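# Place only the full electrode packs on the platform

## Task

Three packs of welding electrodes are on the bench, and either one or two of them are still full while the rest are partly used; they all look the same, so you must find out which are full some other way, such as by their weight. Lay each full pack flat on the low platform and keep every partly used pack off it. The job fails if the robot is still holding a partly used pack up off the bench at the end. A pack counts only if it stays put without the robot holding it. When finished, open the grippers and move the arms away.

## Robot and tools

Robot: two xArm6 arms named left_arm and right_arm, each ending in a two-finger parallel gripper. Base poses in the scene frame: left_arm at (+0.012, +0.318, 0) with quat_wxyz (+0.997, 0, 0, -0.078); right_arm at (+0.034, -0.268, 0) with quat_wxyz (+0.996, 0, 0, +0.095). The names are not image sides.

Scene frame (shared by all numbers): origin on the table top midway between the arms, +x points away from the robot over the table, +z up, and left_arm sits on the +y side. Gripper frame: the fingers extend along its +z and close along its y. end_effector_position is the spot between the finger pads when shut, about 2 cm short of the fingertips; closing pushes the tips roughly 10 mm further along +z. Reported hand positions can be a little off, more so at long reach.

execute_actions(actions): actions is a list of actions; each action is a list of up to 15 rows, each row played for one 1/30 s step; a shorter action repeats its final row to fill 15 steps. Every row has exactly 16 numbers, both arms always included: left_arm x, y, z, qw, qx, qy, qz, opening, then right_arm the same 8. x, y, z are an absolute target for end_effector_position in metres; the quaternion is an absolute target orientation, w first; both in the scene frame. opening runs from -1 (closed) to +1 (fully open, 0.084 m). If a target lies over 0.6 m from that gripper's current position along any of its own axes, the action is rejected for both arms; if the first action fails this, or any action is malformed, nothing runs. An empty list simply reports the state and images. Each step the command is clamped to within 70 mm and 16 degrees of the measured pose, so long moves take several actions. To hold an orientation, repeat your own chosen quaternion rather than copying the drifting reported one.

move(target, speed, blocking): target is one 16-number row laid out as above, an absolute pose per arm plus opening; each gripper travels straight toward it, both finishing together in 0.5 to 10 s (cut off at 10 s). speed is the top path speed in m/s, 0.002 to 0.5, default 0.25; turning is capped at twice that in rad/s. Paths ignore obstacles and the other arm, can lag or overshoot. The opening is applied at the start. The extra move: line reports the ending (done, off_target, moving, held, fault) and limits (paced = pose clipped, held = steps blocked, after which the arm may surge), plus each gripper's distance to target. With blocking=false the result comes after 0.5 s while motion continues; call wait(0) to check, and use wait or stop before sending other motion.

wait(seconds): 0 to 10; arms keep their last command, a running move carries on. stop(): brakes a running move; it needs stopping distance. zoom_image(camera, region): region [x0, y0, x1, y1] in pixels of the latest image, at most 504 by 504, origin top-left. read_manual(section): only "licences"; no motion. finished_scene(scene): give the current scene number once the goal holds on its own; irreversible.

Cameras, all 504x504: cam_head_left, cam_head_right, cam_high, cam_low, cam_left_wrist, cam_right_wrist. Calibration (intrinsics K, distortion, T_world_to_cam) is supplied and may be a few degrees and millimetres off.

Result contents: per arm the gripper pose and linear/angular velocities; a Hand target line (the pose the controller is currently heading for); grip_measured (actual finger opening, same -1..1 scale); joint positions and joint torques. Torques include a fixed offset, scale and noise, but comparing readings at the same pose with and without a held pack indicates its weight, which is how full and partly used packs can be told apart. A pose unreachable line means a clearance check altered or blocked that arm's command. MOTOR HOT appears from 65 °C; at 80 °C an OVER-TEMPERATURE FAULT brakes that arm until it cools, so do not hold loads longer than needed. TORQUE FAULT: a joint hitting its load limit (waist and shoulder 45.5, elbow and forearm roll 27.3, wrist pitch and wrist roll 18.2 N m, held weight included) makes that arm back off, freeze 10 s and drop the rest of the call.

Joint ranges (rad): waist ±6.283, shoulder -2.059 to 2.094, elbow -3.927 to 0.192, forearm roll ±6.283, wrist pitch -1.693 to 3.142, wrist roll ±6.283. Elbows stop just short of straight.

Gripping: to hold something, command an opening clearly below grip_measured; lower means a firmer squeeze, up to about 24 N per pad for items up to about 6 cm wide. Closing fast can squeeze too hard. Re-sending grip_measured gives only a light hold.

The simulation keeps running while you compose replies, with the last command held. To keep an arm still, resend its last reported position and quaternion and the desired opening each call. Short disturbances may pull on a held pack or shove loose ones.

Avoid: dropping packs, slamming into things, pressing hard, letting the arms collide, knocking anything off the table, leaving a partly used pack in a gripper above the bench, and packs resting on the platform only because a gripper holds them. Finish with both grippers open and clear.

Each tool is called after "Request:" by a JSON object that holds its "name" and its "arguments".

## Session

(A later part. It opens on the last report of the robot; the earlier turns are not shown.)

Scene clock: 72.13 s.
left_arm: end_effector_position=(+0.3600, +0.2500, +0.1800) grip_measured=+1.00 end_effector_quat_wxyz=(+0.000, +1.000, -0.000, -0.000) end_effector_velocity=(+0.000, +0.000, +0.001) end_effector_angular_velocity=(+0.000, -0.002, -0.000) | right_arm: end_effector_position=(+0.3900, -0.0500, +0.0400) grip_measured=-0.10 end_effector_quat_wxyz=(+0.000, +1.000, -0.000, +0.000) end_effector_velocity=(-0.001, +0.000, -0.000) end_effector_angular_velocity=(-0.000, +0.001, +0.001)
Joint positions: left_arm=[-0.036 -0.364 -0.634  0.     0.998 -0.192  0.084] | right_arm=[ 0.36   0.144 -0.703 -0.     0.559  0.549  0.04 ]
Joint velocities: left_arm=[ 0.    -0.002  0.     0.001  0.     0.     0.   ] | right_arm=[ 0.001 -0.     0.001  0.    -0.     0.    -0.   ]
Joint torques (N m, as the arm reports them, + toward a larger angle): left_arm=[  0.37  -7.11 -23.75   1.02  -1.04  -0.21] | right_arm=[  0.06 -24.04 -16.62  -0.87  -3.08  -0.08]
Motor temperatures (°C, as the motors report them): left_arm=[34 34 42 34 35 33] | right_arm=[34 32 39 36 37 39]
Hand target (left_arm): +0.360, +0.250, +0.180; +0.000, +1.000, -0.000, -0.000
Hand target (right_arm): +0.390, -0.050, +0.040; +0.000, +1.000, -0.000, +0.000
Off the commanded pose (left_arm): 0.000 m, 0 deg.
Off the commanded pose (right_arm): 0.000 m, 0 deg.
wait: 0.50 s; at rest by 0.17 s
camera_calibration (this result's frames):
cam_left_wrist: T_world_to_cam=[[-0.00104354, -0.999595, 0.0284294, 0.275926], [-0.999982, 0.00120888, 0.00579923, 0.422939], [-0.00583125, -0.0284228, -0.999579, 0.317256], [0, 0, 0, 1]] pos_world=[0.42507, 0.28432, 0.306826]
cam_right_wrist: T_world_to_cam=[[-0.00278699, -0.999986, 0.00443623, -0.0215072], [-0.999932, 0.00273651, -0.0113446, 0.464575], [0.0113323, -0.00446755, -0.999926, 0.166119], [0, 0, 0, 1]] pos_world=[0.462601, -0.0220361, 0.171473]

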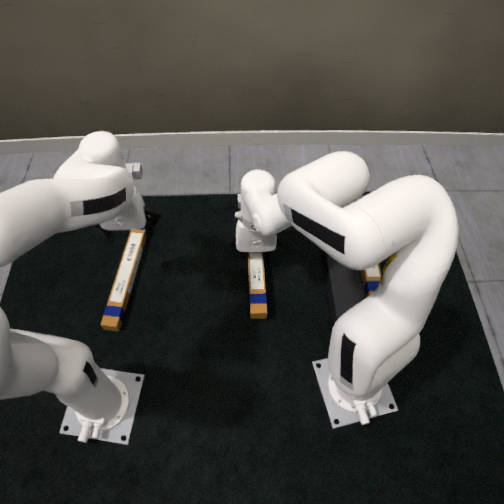

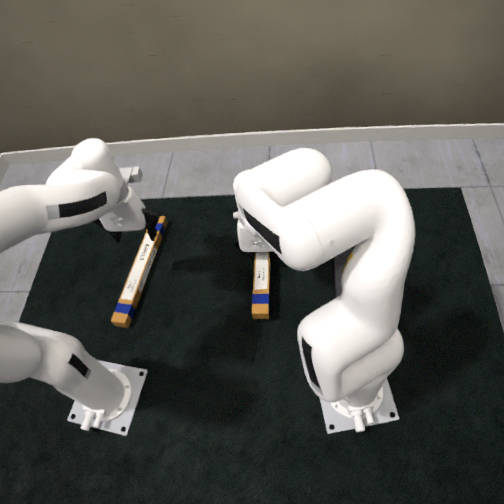

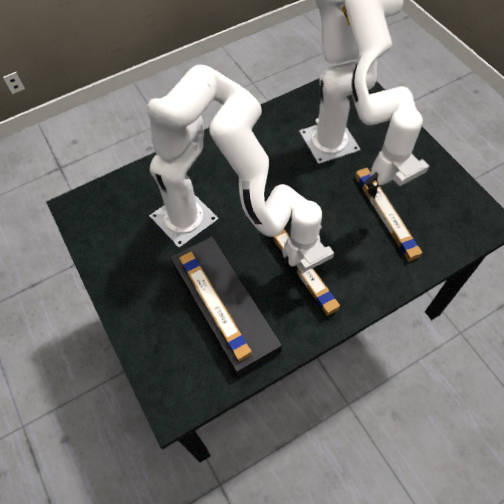

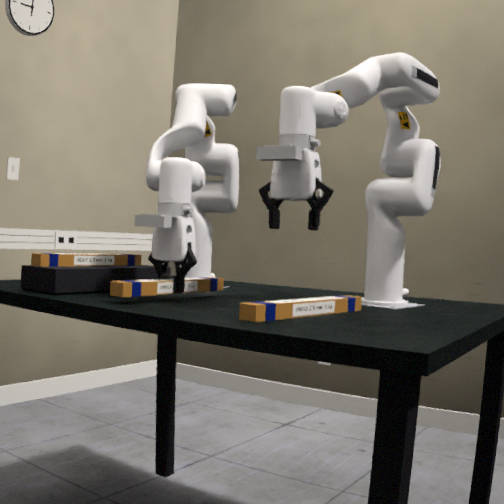

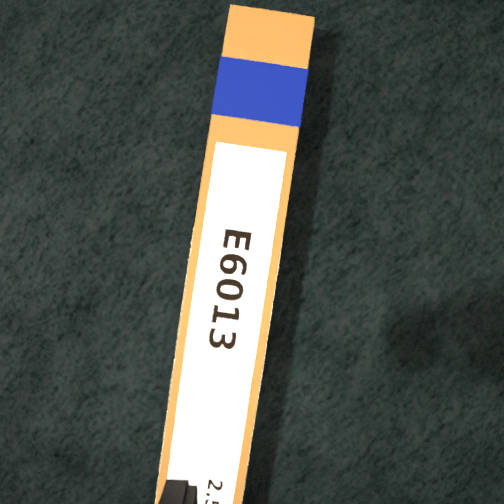

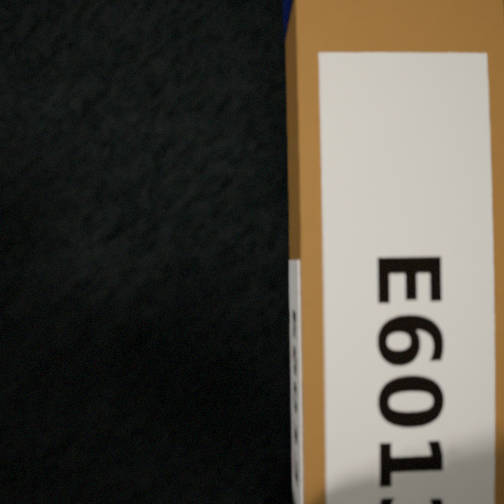

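About 80%. Compare at pack C's reference pose.

Request:
{"name": "move", "arguments": {"target": [0.36,0.25,0.18,0,1,0,0,1,0.403,-0.117,0.04,0,1,0,0,-0.7], "speed": 0.08}}

Request:
{"name": "wait", "arguments": {"seconds": 0.5}}

Request:
{"name": "wait", "arguments": {"seconds": 0.5}}

Scene clock: 76.63 s.
left_arm: end_effector_position=(+0.3600, +0.2500, +0.1800) grip_measured=+1.00 end_effector_quat_wxyz=(+0.000, +1.000, +0.000, +0.000) end_effector_velocity=(-0.000, +0.000, -0.000) end_effector_angular_velocity=(-0.001, +0.000, +0.001) | right_arm: end_effector_position=(+0.4028, -0.1169, +0.0400) grip_measured=-0.10 end_effector_quat_wxyz=(+0.000, +1.000, +0.000, +0.000) end_effector_velocity=(-0.000, -0.001, -0.000) end_effector_angular_velocity=(+0.000, +0.001, +0.001)
Joint positions: left_arm=[-0.036 -0.364 -0.634  0.     0.998 -0.192  0.084] | right_arm=[ 0.199  0.093 -0.633 -0.001  0.54   0.389  0.04 ]
Joint velocities: left_arm=[ 0.001  0.     0.    -0.001  0.    -0.     0.   ] | right_arm=[-0.003 -0.001  0.002  0.001 -0.001 -0.006 -0.   ]
Joint torques (N m, as the arm reports them, + toward a larger angle): left_arm=[  0.39  -6.99 -23.81   0.96  -1.06  -0.18] | right_arm=[  0.07 -22.72 -16.54  -0.75  -3.15   0.01]
Motor temperatures (°C, as the motors report them): left_arm=[34 34 42 34 35 33] | right_arm=[34 33 39 36 37 39]
Hand target (left_arm): +0.360, +0.250, +0.180; +0.000, +1.000, +0.000, -0.000
Hand target (right_arm): +0.403, -0.117, +0.040; +0.000, +1.000, +0.000, +0.000
Off the commanded pose (left_arm): 0.000 m, 0 deg.
Off the commanded pose (right_arm): 0.000 m, 0 deg.
move: done
camera_calibration (this result's frames):
cam_left_wrist: T_world_to_cam=[[-0.00104319, -0.999595, 0.0284293, 0.275926], [-0.999982, 0.00120853, 0.00579907, 0.422939], [-0.00583108, -0.0284228, -0.999579, 0.317256], [0, 0, 0, 1]] pos_world=[0.42507, 0.28432, 0.306826]
cam_right_wrist: T_world_to_cam=[[-0.00247977, -0.999985, 0.00494537, -0.0884628], [-0.999931, 0.00242276, -0.0115022, 0.477534], [0.01149, -0.00497355, -0.999922, 0.16554], [0, 0, 0, 1]] pos_world=[0.475379, -0.088795, 0.171457]

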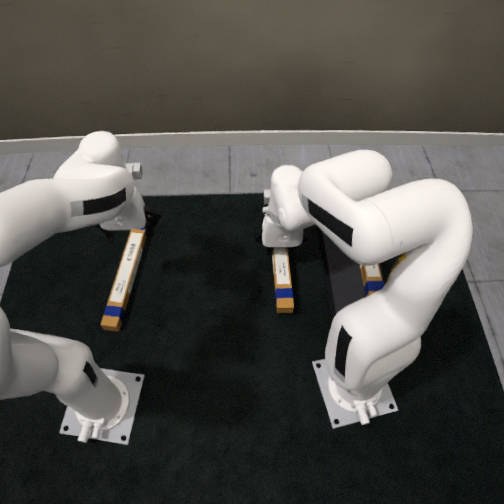

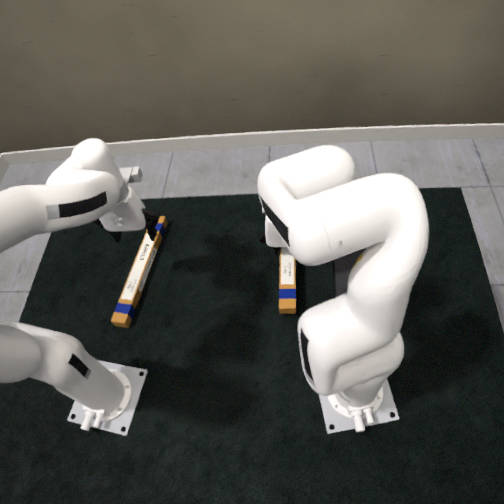

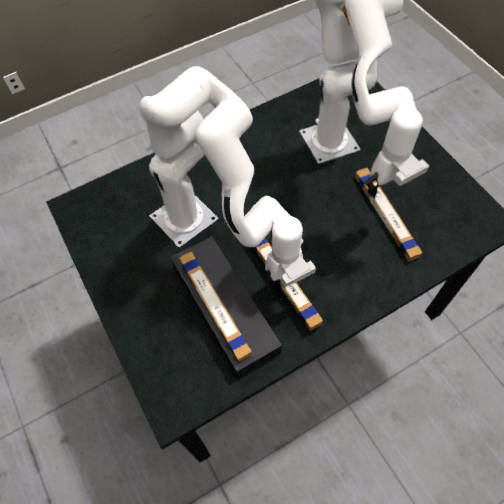

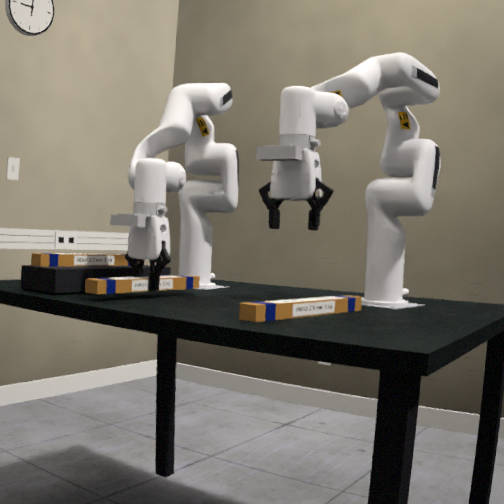

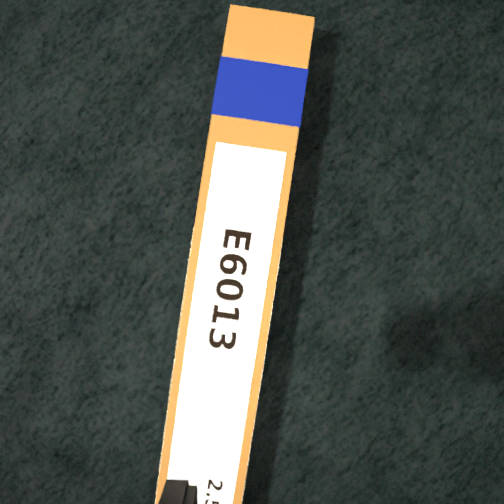

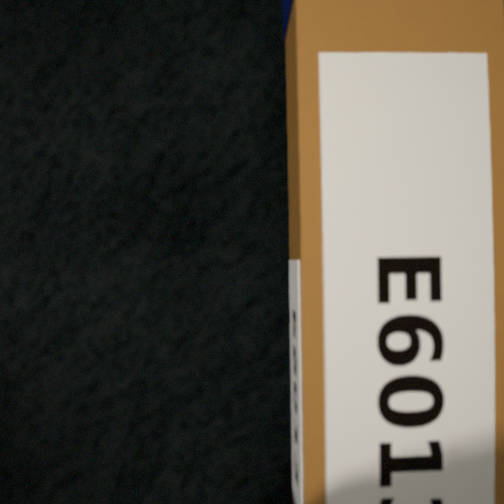

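Scene clock: 77.13 s.
left_arm: end_effector_position=(+0.3600, +0.2500, +0.1800) grip_measured=+1.00 end_effector_quat_wxyz=(-0.000, +1.000, +0.000, -0.000) end_effector_velocity=(+0.000, +0.001, -0.000) end_effector_angular_velocity=(-0.001, +0.001, +0.003) | right_arm: end_effector_position=(+0.4028, -0.1172, +0.0400) grip_measured=-0.10 end_effector_quat_wxyz=(+0.000, +1.000, +0.000, +0.000) end_effector_velocity=(-0.000, -0.000, -0.000) end_effector_angular_velocity=(-0.000, +0.000, +0.001)
Joint positions: left_arm=[-0.036 -0.364 -0.634  0.     0.998 -0.192  0.084] | right_arm=[ 0.199  0.093 -0.633 -0.001  0.54   0.389  0.04 ]
Joint velocities: left_arm=[ 0.003  0.     0.    -0.001  0.     0.    -0.   ] | right_arm=[-0.    -0.     0.001 -0.    -0.    -0.001 -0.   ]
Joint torques (N m, as the arm reports them, + toward a larger angle): left_arm=[  0.28  -7.08 -23.7    1.03  -1.09  -0.27] | right_arm=[  0.21 -22.71 -16.42  -0.94  -3.15  -0.11]
Motor temperatures (°C, as the motors report them): left_arm=[34 34 42 34 35 33] | right_arm=[34 33 39 36 37 39]
Hand target (left_arm): +0.360, +0.250, +0.180; +0.000, +1.000, +0.000, -0.000
Hand target (right_arm): +0.403, -0.117, +0.040; +0.000, +1.000, +0.000, +0.000
Off the commanded pose (left_arm): 0.000 m, 0 deg.
Off the commanded pose (right_arm): 0.000 m, 0 deg.
wait: 0.50 s; at rest by 0.17 s
camera_calibration (this result's frames):
cam_left_wrist: T_world_to_cam=[[-0.00104343, -0.999595, 0.0284293, 0.275926], [-0.999982, 0.00120877, 0.00579947, 0.422939], [-0.00583149, -0.0284228, -0.999579, 0.317256], [0, 0, 0, 1]] pos_world=[0.42507, 0.28432, 0.306826]
cam_right_wrist: T_world_to_cam=[[-0.00268011, -0.999984, 0.00492948, -0.0886505], [-0.999932, 0.00262399, -0.0113567, 0.477566], [0.0113436, -0.00495958, -0.999923, 0.165569], [0, 0, 0, 1]] pos_world=[0.475418, -0.0890811, 0.171417]

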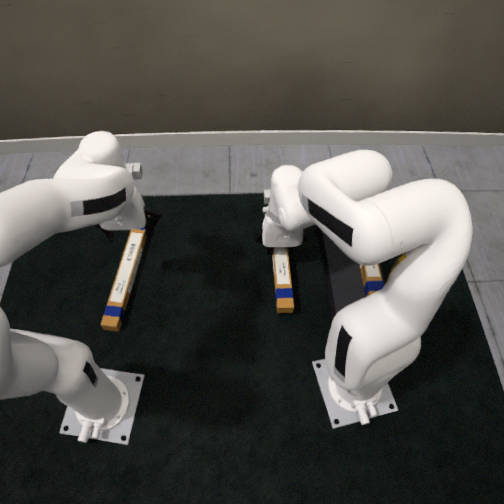

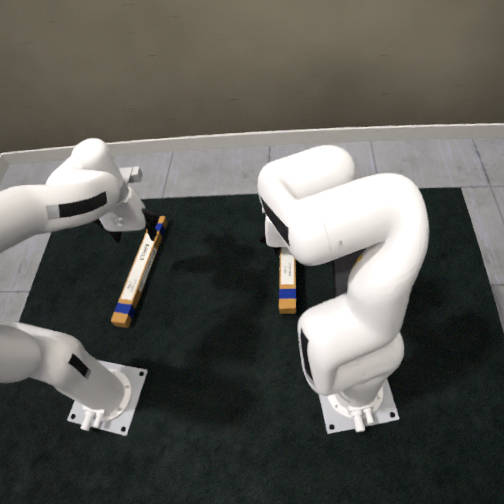

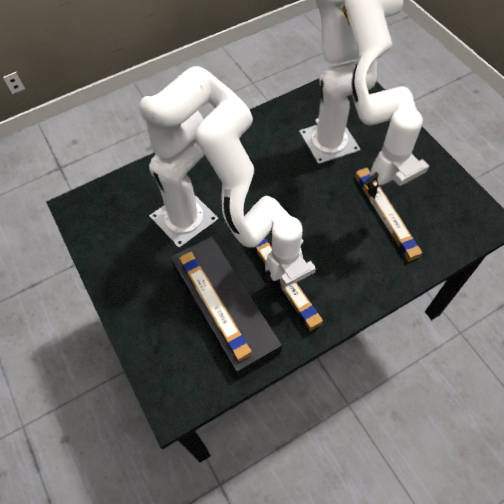

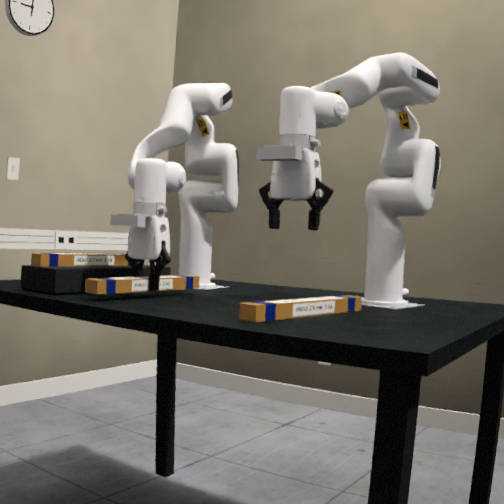

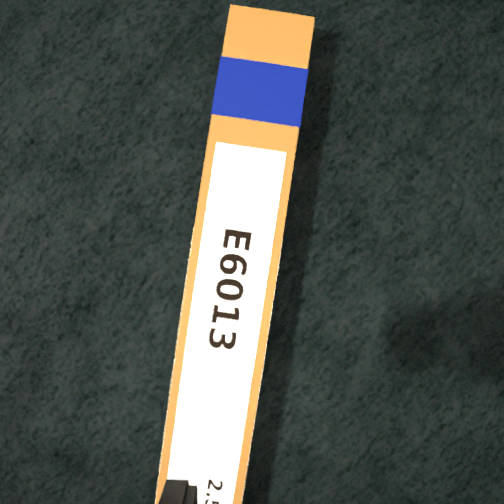

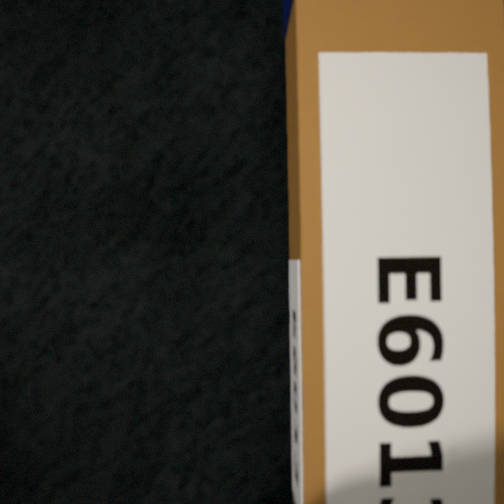

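Scene clock: 77.63 s.
left_arm: end_effector_position=(+0.3600, +0.2500, +0.1800) grip_measured=+1.00 end_effector_quat_wxyz=(-0.000, +1.000, -0.000, +0.000) end_effector_velocity=(+0.000, -0.000, +0.001) end_effector_angular_velocity=(-0.001, -0.002, +0.000) | right_arm: end_effector_position=(+0.4028, -0.1172, +0.0400) grip_measured=-0.10 end_effector_quat_wxyz=(+0.000, +1.000, +0.000, +0.000) end_effector_velocity=(+0.001, -0.000, +0.000) end_effector_angular_velocity=(+0.000, -0.001, -0.002)
Joint positions: left_arm=[-0.036 -0.364 -0.634  0.     0.998 -0.192  0.084] | right_arm=[ 0.198  0.093 -0.633 -0.001  0.54   0.389  0.04 ]
Joint velocities: left_arm=[-0.    -0.002  0.    -0.    -0.    -0.     0.   ] | right_arm=[-0.001 -0.    -0.001 -0.     0.     0.001  0.   ]
Joint torques (N m, as the arm reports them, + toward a larger angle): left_arm=[  0.41  -7.26 -23.83   1.02  -1.11  -0.33] | right_arm=[  0.19 -22.59 -16.36  -0.86  -3.14  -0.14]
Motor temperatures (°C, as the motors report them): left_arm=[34 34 42 34 35 33] | right_arm=[34 33 39 36 37 39]
Hand target (left_arm): +0.360, +0.250, +0.180; +0.000, +1.000, +0.000, -0.000
Hand target (right_arm): +0.403, -0.117, +0.040; +0.000, +1.000, +0.000, +0.000
Off the commanded pose (left_arm): 0.000 m, 0 deg.
Off the commanded pose (right_arm): 0.000 m, 0 deg.
wait: 0.50 s; at rest by 0.17 s
camera_calibration (this result's frames):
cam_left_wrist: T_world_to_cam=[[-0.00104361, -0.999595, 0.0284293, 0.275926], [-0.999982, 0.00120895, 0.00579901, 0.422939], [-0.00583103, -0.0284227, -0.999579, 0.317256], [0, 0, 0, 1]] pos_world=[0.42507, 0.28432, 0.306826]
cam_right_wrist: T_world_to_cam=[[-0.00270504, -0.999984, 0.00492966, -0.0886514], [-0.999932, 0.00264892, -0.0113553, 0.477572], [0.011342, -0.00496004, -0.999923, 0.165569], [0, 0, 0, 1]] pos_world=[0.475422, -0.0890938, 0.171417]

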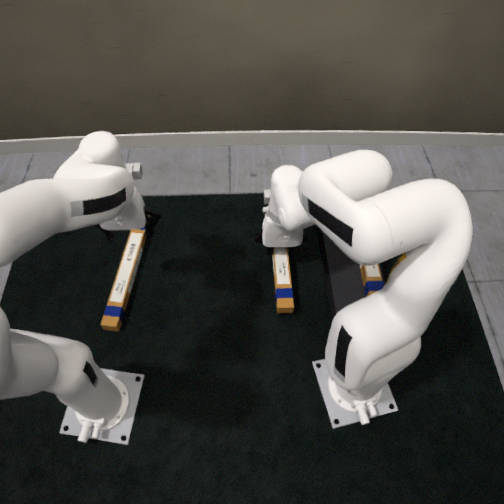

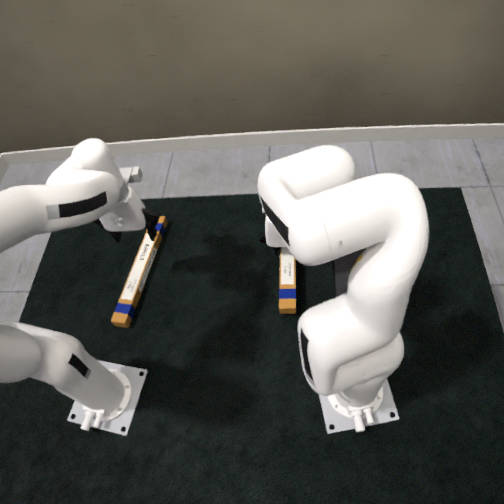

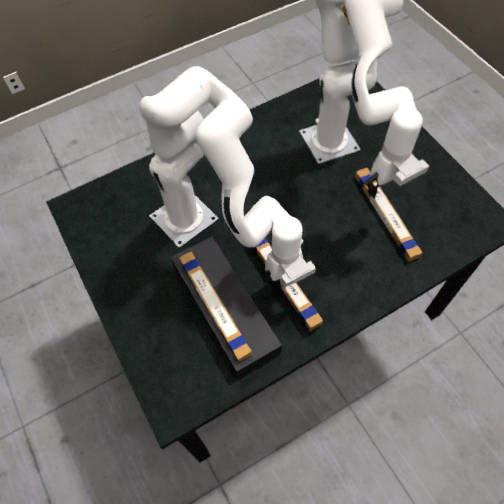

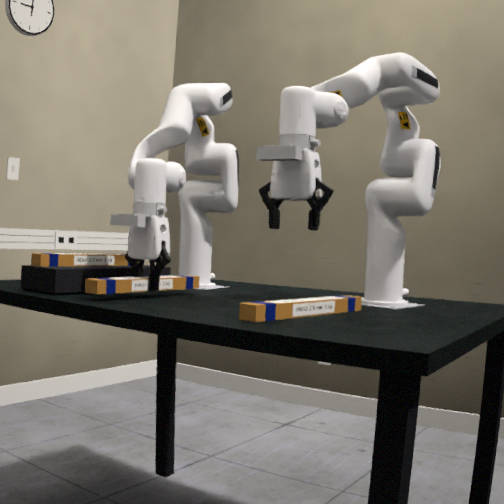

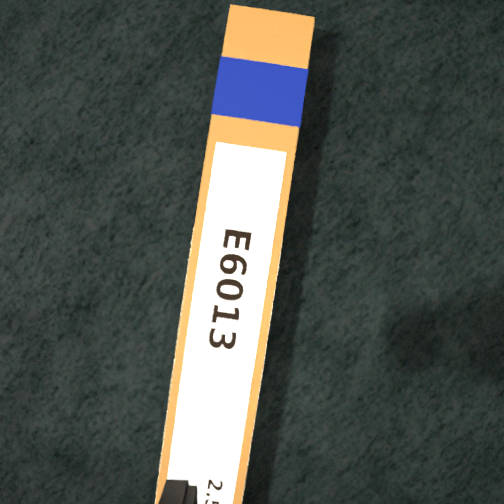

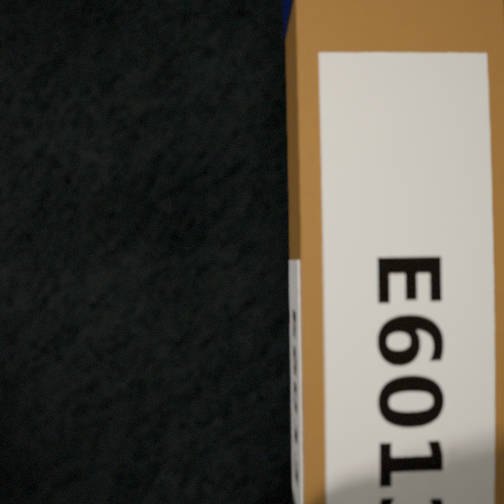

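Consistently lighter: partly used.

Request:
{"name": "move", "arguments": {"target": [0.36,0.25,0.18,0,1,0,0,1,0.403,-0.117,0.024,0,1,0,0,-0.7], "speed": 0.03}}

Request:
{"name": "move", "arguments": {"target": [0.36,0.25,0.18,0,1,0,0,1,0.403,-0.117,0.024,0,1,0,0,1]}}

Request:
{"name": "move", "arguments": {"target": [0.36,0.25,0.18,0,1,0,0,1,0.403,-0.117,0.2,0,1,0,0,1], "speed": 0.2}}

Request:
{"name": "finished_scene", "arguments": {"scene": 2}}

Scene clock: 83.80 s.
left_arm: end_effector_position=(+0.3600, +0.2500, +0.1800) grip_measured=+1.00 end_effector_quat_wxyz=(+0.000, +1.000, +0.000, +0.000) end_effector_velocity=(+0.000, +0.000, +0.000) end_effector_angular_velocity=(-0.000, -0.001, +0.001) | right_arm: end_effector_position=(+0.4032, -0.1169, +0.0243) grip_measured=-0.10 end_effector_quat_wxyz=(-0.000, +1.000, +0.000, +0.000) end_effector_velocity=(+0.001, +0.000, -0.001) end_effector_angular_velocity=(+0.001, -0.001, -0.001)
Joint positions: left_arm=[-0.036 -0.364 -0.634  0.     0.998 -0.192  0.084] | right_arm=[ 0.199  0.14  -0.631  0.     0.49   0.388  0.04 ]
Joint velocities: left_arm=[ 0.001 -0.001  0.    -0.     0.     0.    -0.   ] | right_arm=[ 0.     0.004 -0.001  0.    -0.005  0.001 -0.   ]
Joint torques (N m, as the arm reports them, + toward a larger angle): left_arm=[  0.25  -7.03 -23.83   1.01  -1.05  -0.16] | right_arm=[  0.15 -23.2  -15.68  -0.75  -3.04  -0.05]
Motor temperatures (°C, as the motors report them): left_arm=[34 34 42 34 35 33] | right_arm=[34 33 39 36 37 39]
Hand target (left_arm): +0.360, +0.250, +0.180; +0.000, +1.000, -0.000, +0.000
Hand target (right_arm): +0.403, -0.117, +0.024; -0.000, +1.000, +0.000, -0.000
Off the commanded pose (left_arm): 0.000 m, 0 deg.
Off the commanded pose (right_arm): 0.000 m, 0 deg.
move: done
camera_calibration (this result's frames):
cam_left_wrist: T_world_to_cam=[[-0.00104331, -0.999595, 0.0284294, 0.275926], [-0.999982, 0.00120865, 0.00579916, 0.422939], [-0.00583118, -0.0284228, -0.999579, 0.317256], [0, 0, 0, 1]] pos_world=[0.42507, 0.28432, 0.306826]
cam_right_wrist: T_world_to_cam=[[-0.00266744, -0.999988, 0.00410971, -0.0882966], [-0.999929, 0.00261952, -0.0116207, 0.477749], [0.0116098, -0.00414042, -0.999924, 0.149851], [0, 0, 0, 1]] pos_world=[0.47574, -0.0889266, 0.155754]

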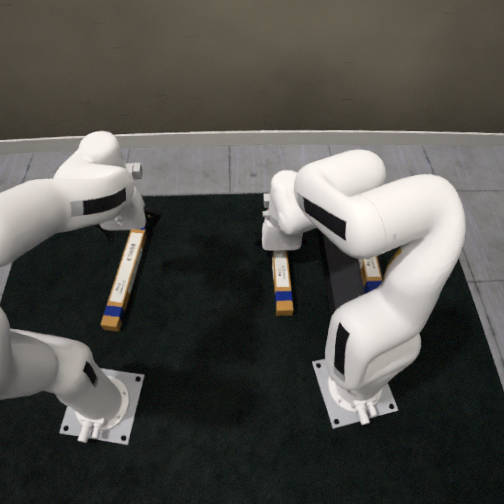

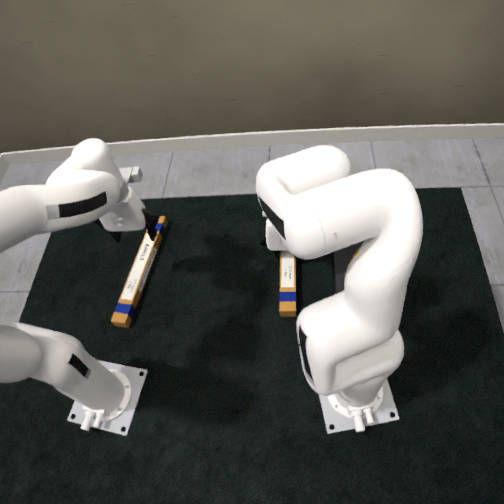

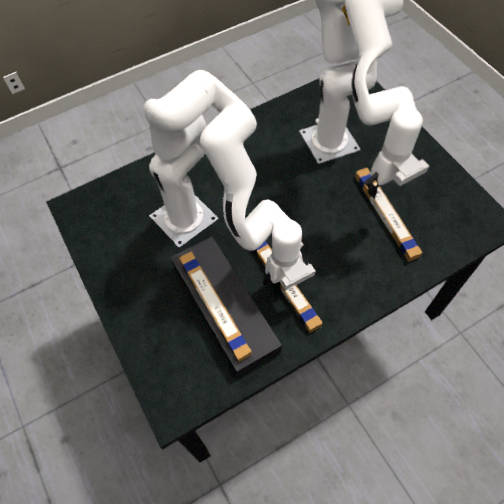

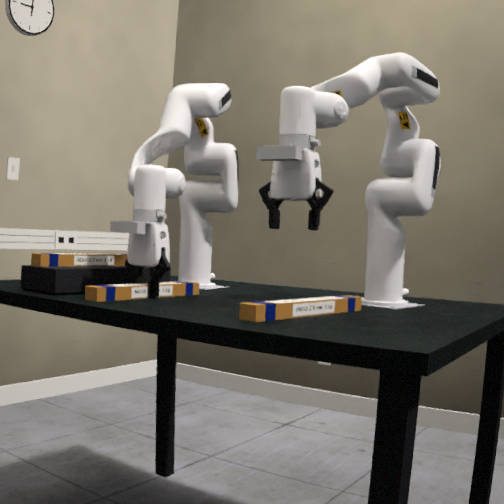

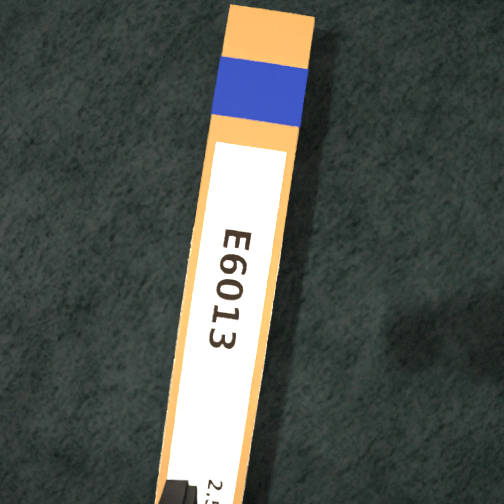

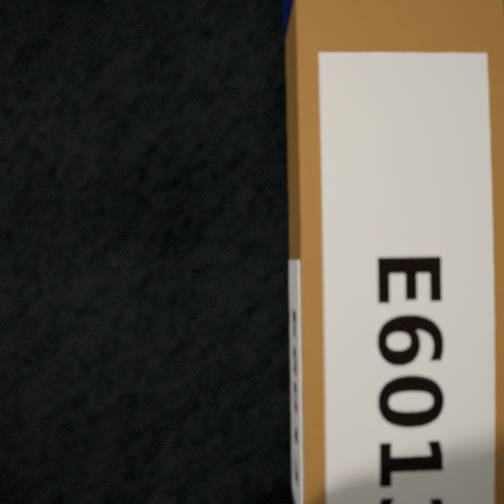

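Scene clock: 84.50 s.
left_arm: end_effector_position=(+0.3600, +0.2500, +0.1800) grip_measured=+1.00 end_effector_quat_wxyz=(+0.000, +1.000, +0.000, +0.000) end_effector_velocity=(+0.000, +0.000, +0.000) end_effector_angular_velocity=(-0.001, -0.001, +0.002) | right_arm: end_effector_position=(+0.4030, -0.1170, +0.0240) grip_measured=+1.00 end_effector_quat_wxyz=(-0.000, +1.000, +0.000, +0.000) end_effector_velocity=(-0.000, +0.001, -0.000) end_effector_angular_velocity=(-0.000, +0.000, +0.000)
Joint positions: left_arm=[-0.036 -0.364 -0.634  0.     0.998 -0.192  0.084] | right_arm=[ 0.199  0.14  -0.631  0.     0.49   0.388  0.084]
Joint velocities: left_arm=[ 0.001 -0.001  0.    -0.001 -0.    -0.001 -0.   ] | right_arm=[ 0.001  0.    -0.     0.     0.001  0.001 -0.   ]
Joint torques (N m, as the arm reports them, + toward a larger angle): left_arm=[  0.42  -7.19 -23.79   0.95  -1.09  -0.21] | right_arm=[ -0.08 -20.07 -13.15  -0.74  -2.34  -0.01]
Motor temperatures (°C, as the motors report them): left_arm=[34 34 42 34 35 33] | right_arm=[34 33 39 36 37 39]
Hand target (left_arm): +0.360, +0.250, +0.180; -0.000, +1.000, +0.000, -0.000
Hand target (right_arm): +0.403, -0.117, +0.024; -0.000, +1.000, +0.000, -0.000
Off the commanded pose (left_arm): 0.000 m, 0 deg.
Off the commanded pose (right_arm): 0.000 m, 0 deg.
move: done
camera_calibration (this result's frames):
cam_left_wrist: T_world_to_cam=[[-0.00104337, -0.999595, 0.0284294, 0.275925], [-0.999982, 0.00120871, 0.00579909, 0.422939], [-0.00583111, -0.0284229, -0.999579, 0.317256], [0, 0, 0, 1]] pos_world=[0.42507, 0.28432, 0.306826]
cam_right_wrist: T_world_to_cam=[[-0.00272533, -0.999987, 0.00429213, -0.0883542], [-0.999931, 0.00267615, -0.0114214, 0.477635], [0.0114097, -0.00432296, -0.999926, 0.149706], [0, 0, 0, 1]] pos_world=[0.475654, -0.0889841, 0.155529]

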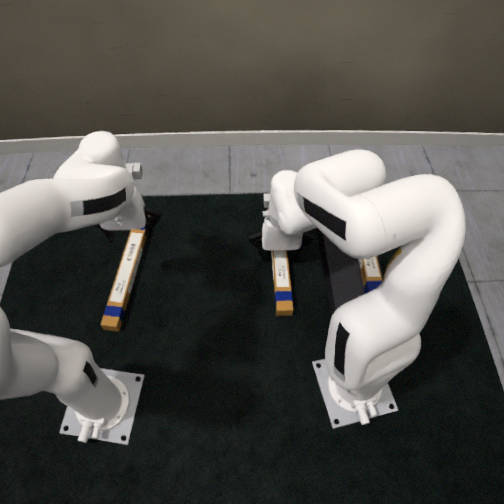

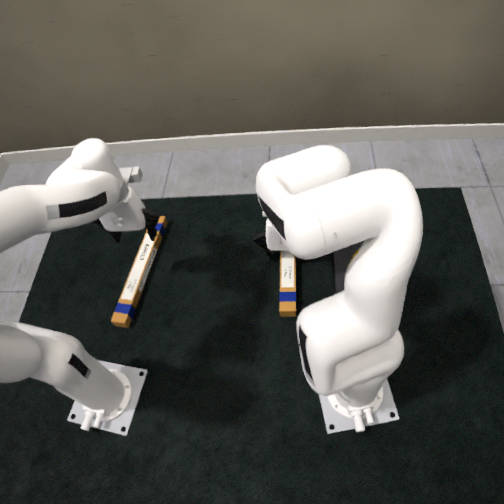

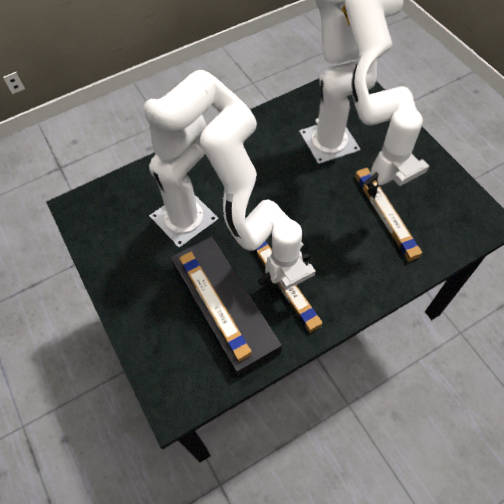

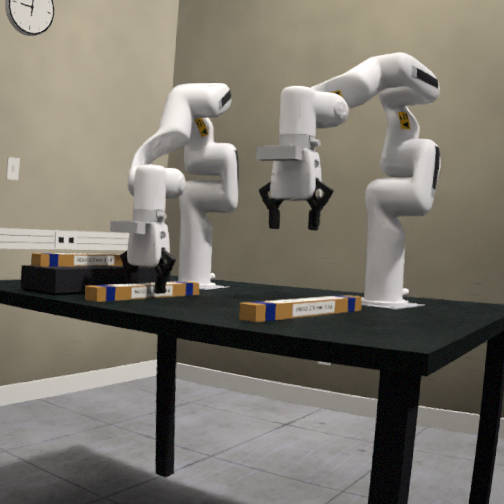

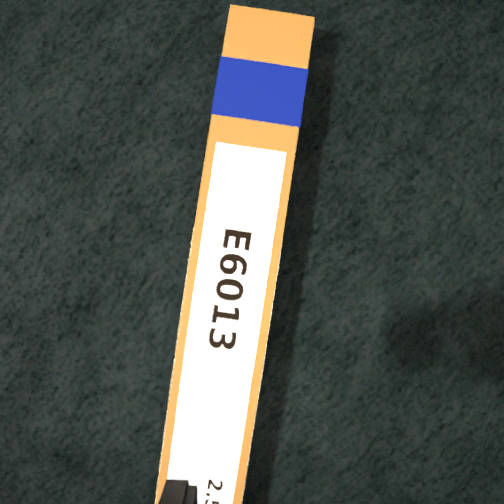

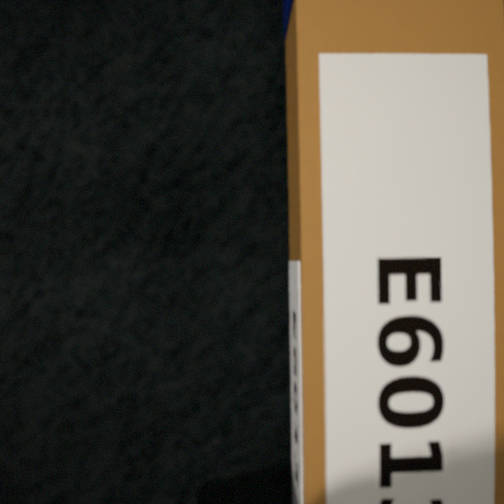

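Scene clock: 85.90 s.
left_arm: end_effector_position=(+0.3600, +0.2500, +0.1800) grip_measured=+1.00 end_effector_quat_wxyz=(+0.000, +1.000, -0.000, -0.000) end_effector_velocity=(+0.000, +0.001, -0.000) end_effector_angular_velocity=(+0.000, +0.001, +0.002) | right_arm: end_effector_position=(+0.4025, -0.1176, +0.1993) grip_measured=+1.00 end_effector_quat_wxyz=(+0.001, +1.000, -0.000, -0.000) end_effector_velocity=(+0.002, -0.000, +0.005) end_effector_angular_velocity=(+0.002, -0.004, -0.002)
Joint positions: left_arm=[-0.036 -0.364 -0.634  0.     0.998 -0.192  0.084] | right_arm=[ 0.198 -0.231 -0.813 -0.001  1.045  0.389  0.084]
Joint velocities: left_arm=[ 0.002  0.001 -0.    -0.    -0.    -0.     0.   ] | right_arm=[-0.002 -0.004 -0.009  0.     0.008 -0.     0.   ]
Joint torques (N m, as the arm reports them, + toward a larger angle): left_arm=[  0.17  -6.91 -23.74   0.96  -1.07  -0.25] | right_arm=[  0.11 -16.2  -17.55  -0.89  -2.39  -0.07]
Motor temperatures (°C, as the motors report them): left_arm=[34 34 42 34 35 33] | right_arm=[34 33 39 36 37 39]
Hand target (left_arm): +0.360, +0.250, +0.180; +0.000, +1.000, -0.000, -0.000
Hand target (right_arm): +0.403, -0.117, +0.200; +0.000, +1.000, -0.000, +0.000
Off the commanded pose (left_arm): 0.000 m, 0 deg.
Off the commanded pose (right_arm): 0.001 m, 0 deg.
move: done
camera_calibration (this result's frames):
cam_left_wrist: T_world_to_cam=[[-0.00104348, -0.999595, 0.0284293, 0.275926], [-0.999982, 0.00120882, 0.00579918, 0.422939], [-0.0058312, -0.0284228, -0.999579, 0.317256], [0, 0, 0, 1]] pos_world=[0.42507, 0.28432, 0.306826]
cam_right_wrist: T_world_to_cam=[[-0.00366714, -0.999977, 0.00565599, -0.0895719], [-0.999937, 0.00360674, -0.0106526, 0.479036], [0.0106319, -0.0056947, -0.999927, 0.325143], [0, 0, 0, 1]] pos_world=[0.47522, -0.089446, 0.330729]

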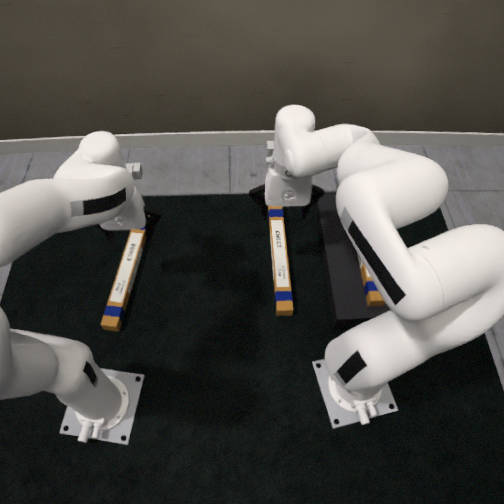

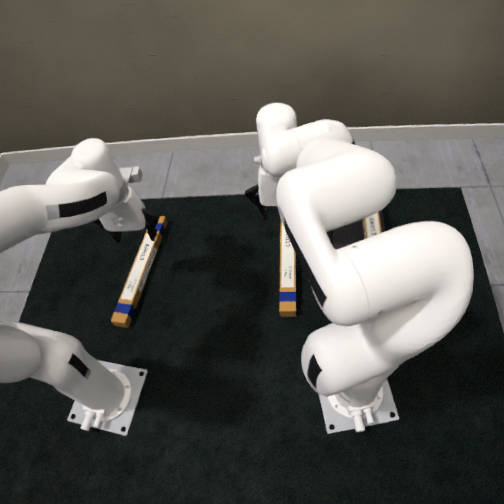

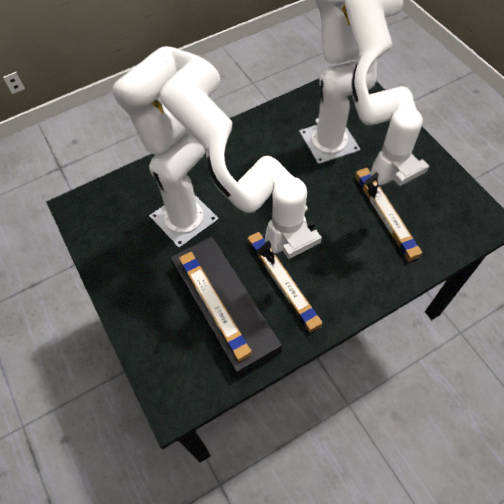

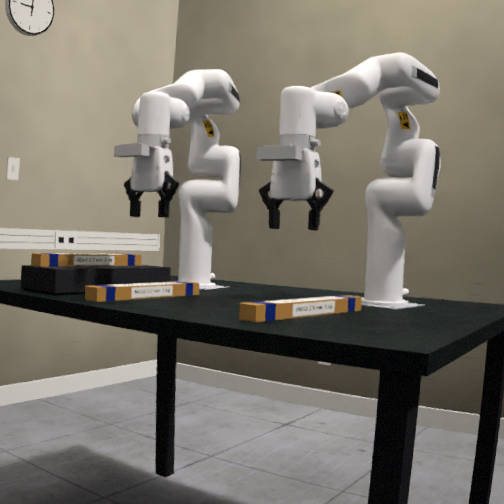

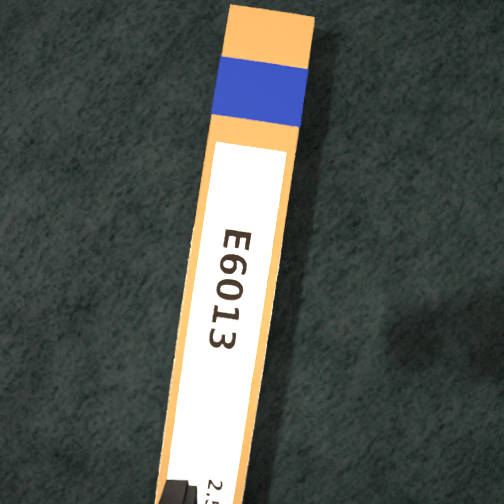

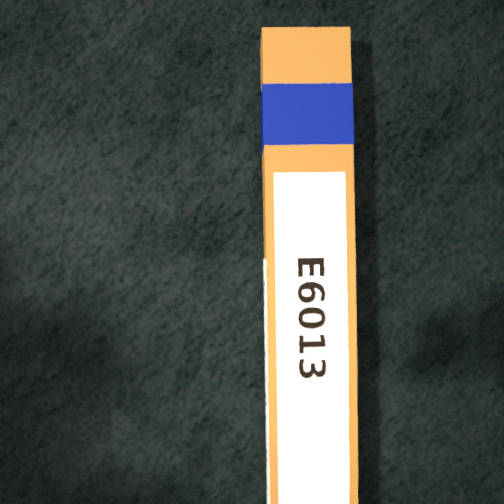

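The scene is finished: the task was done.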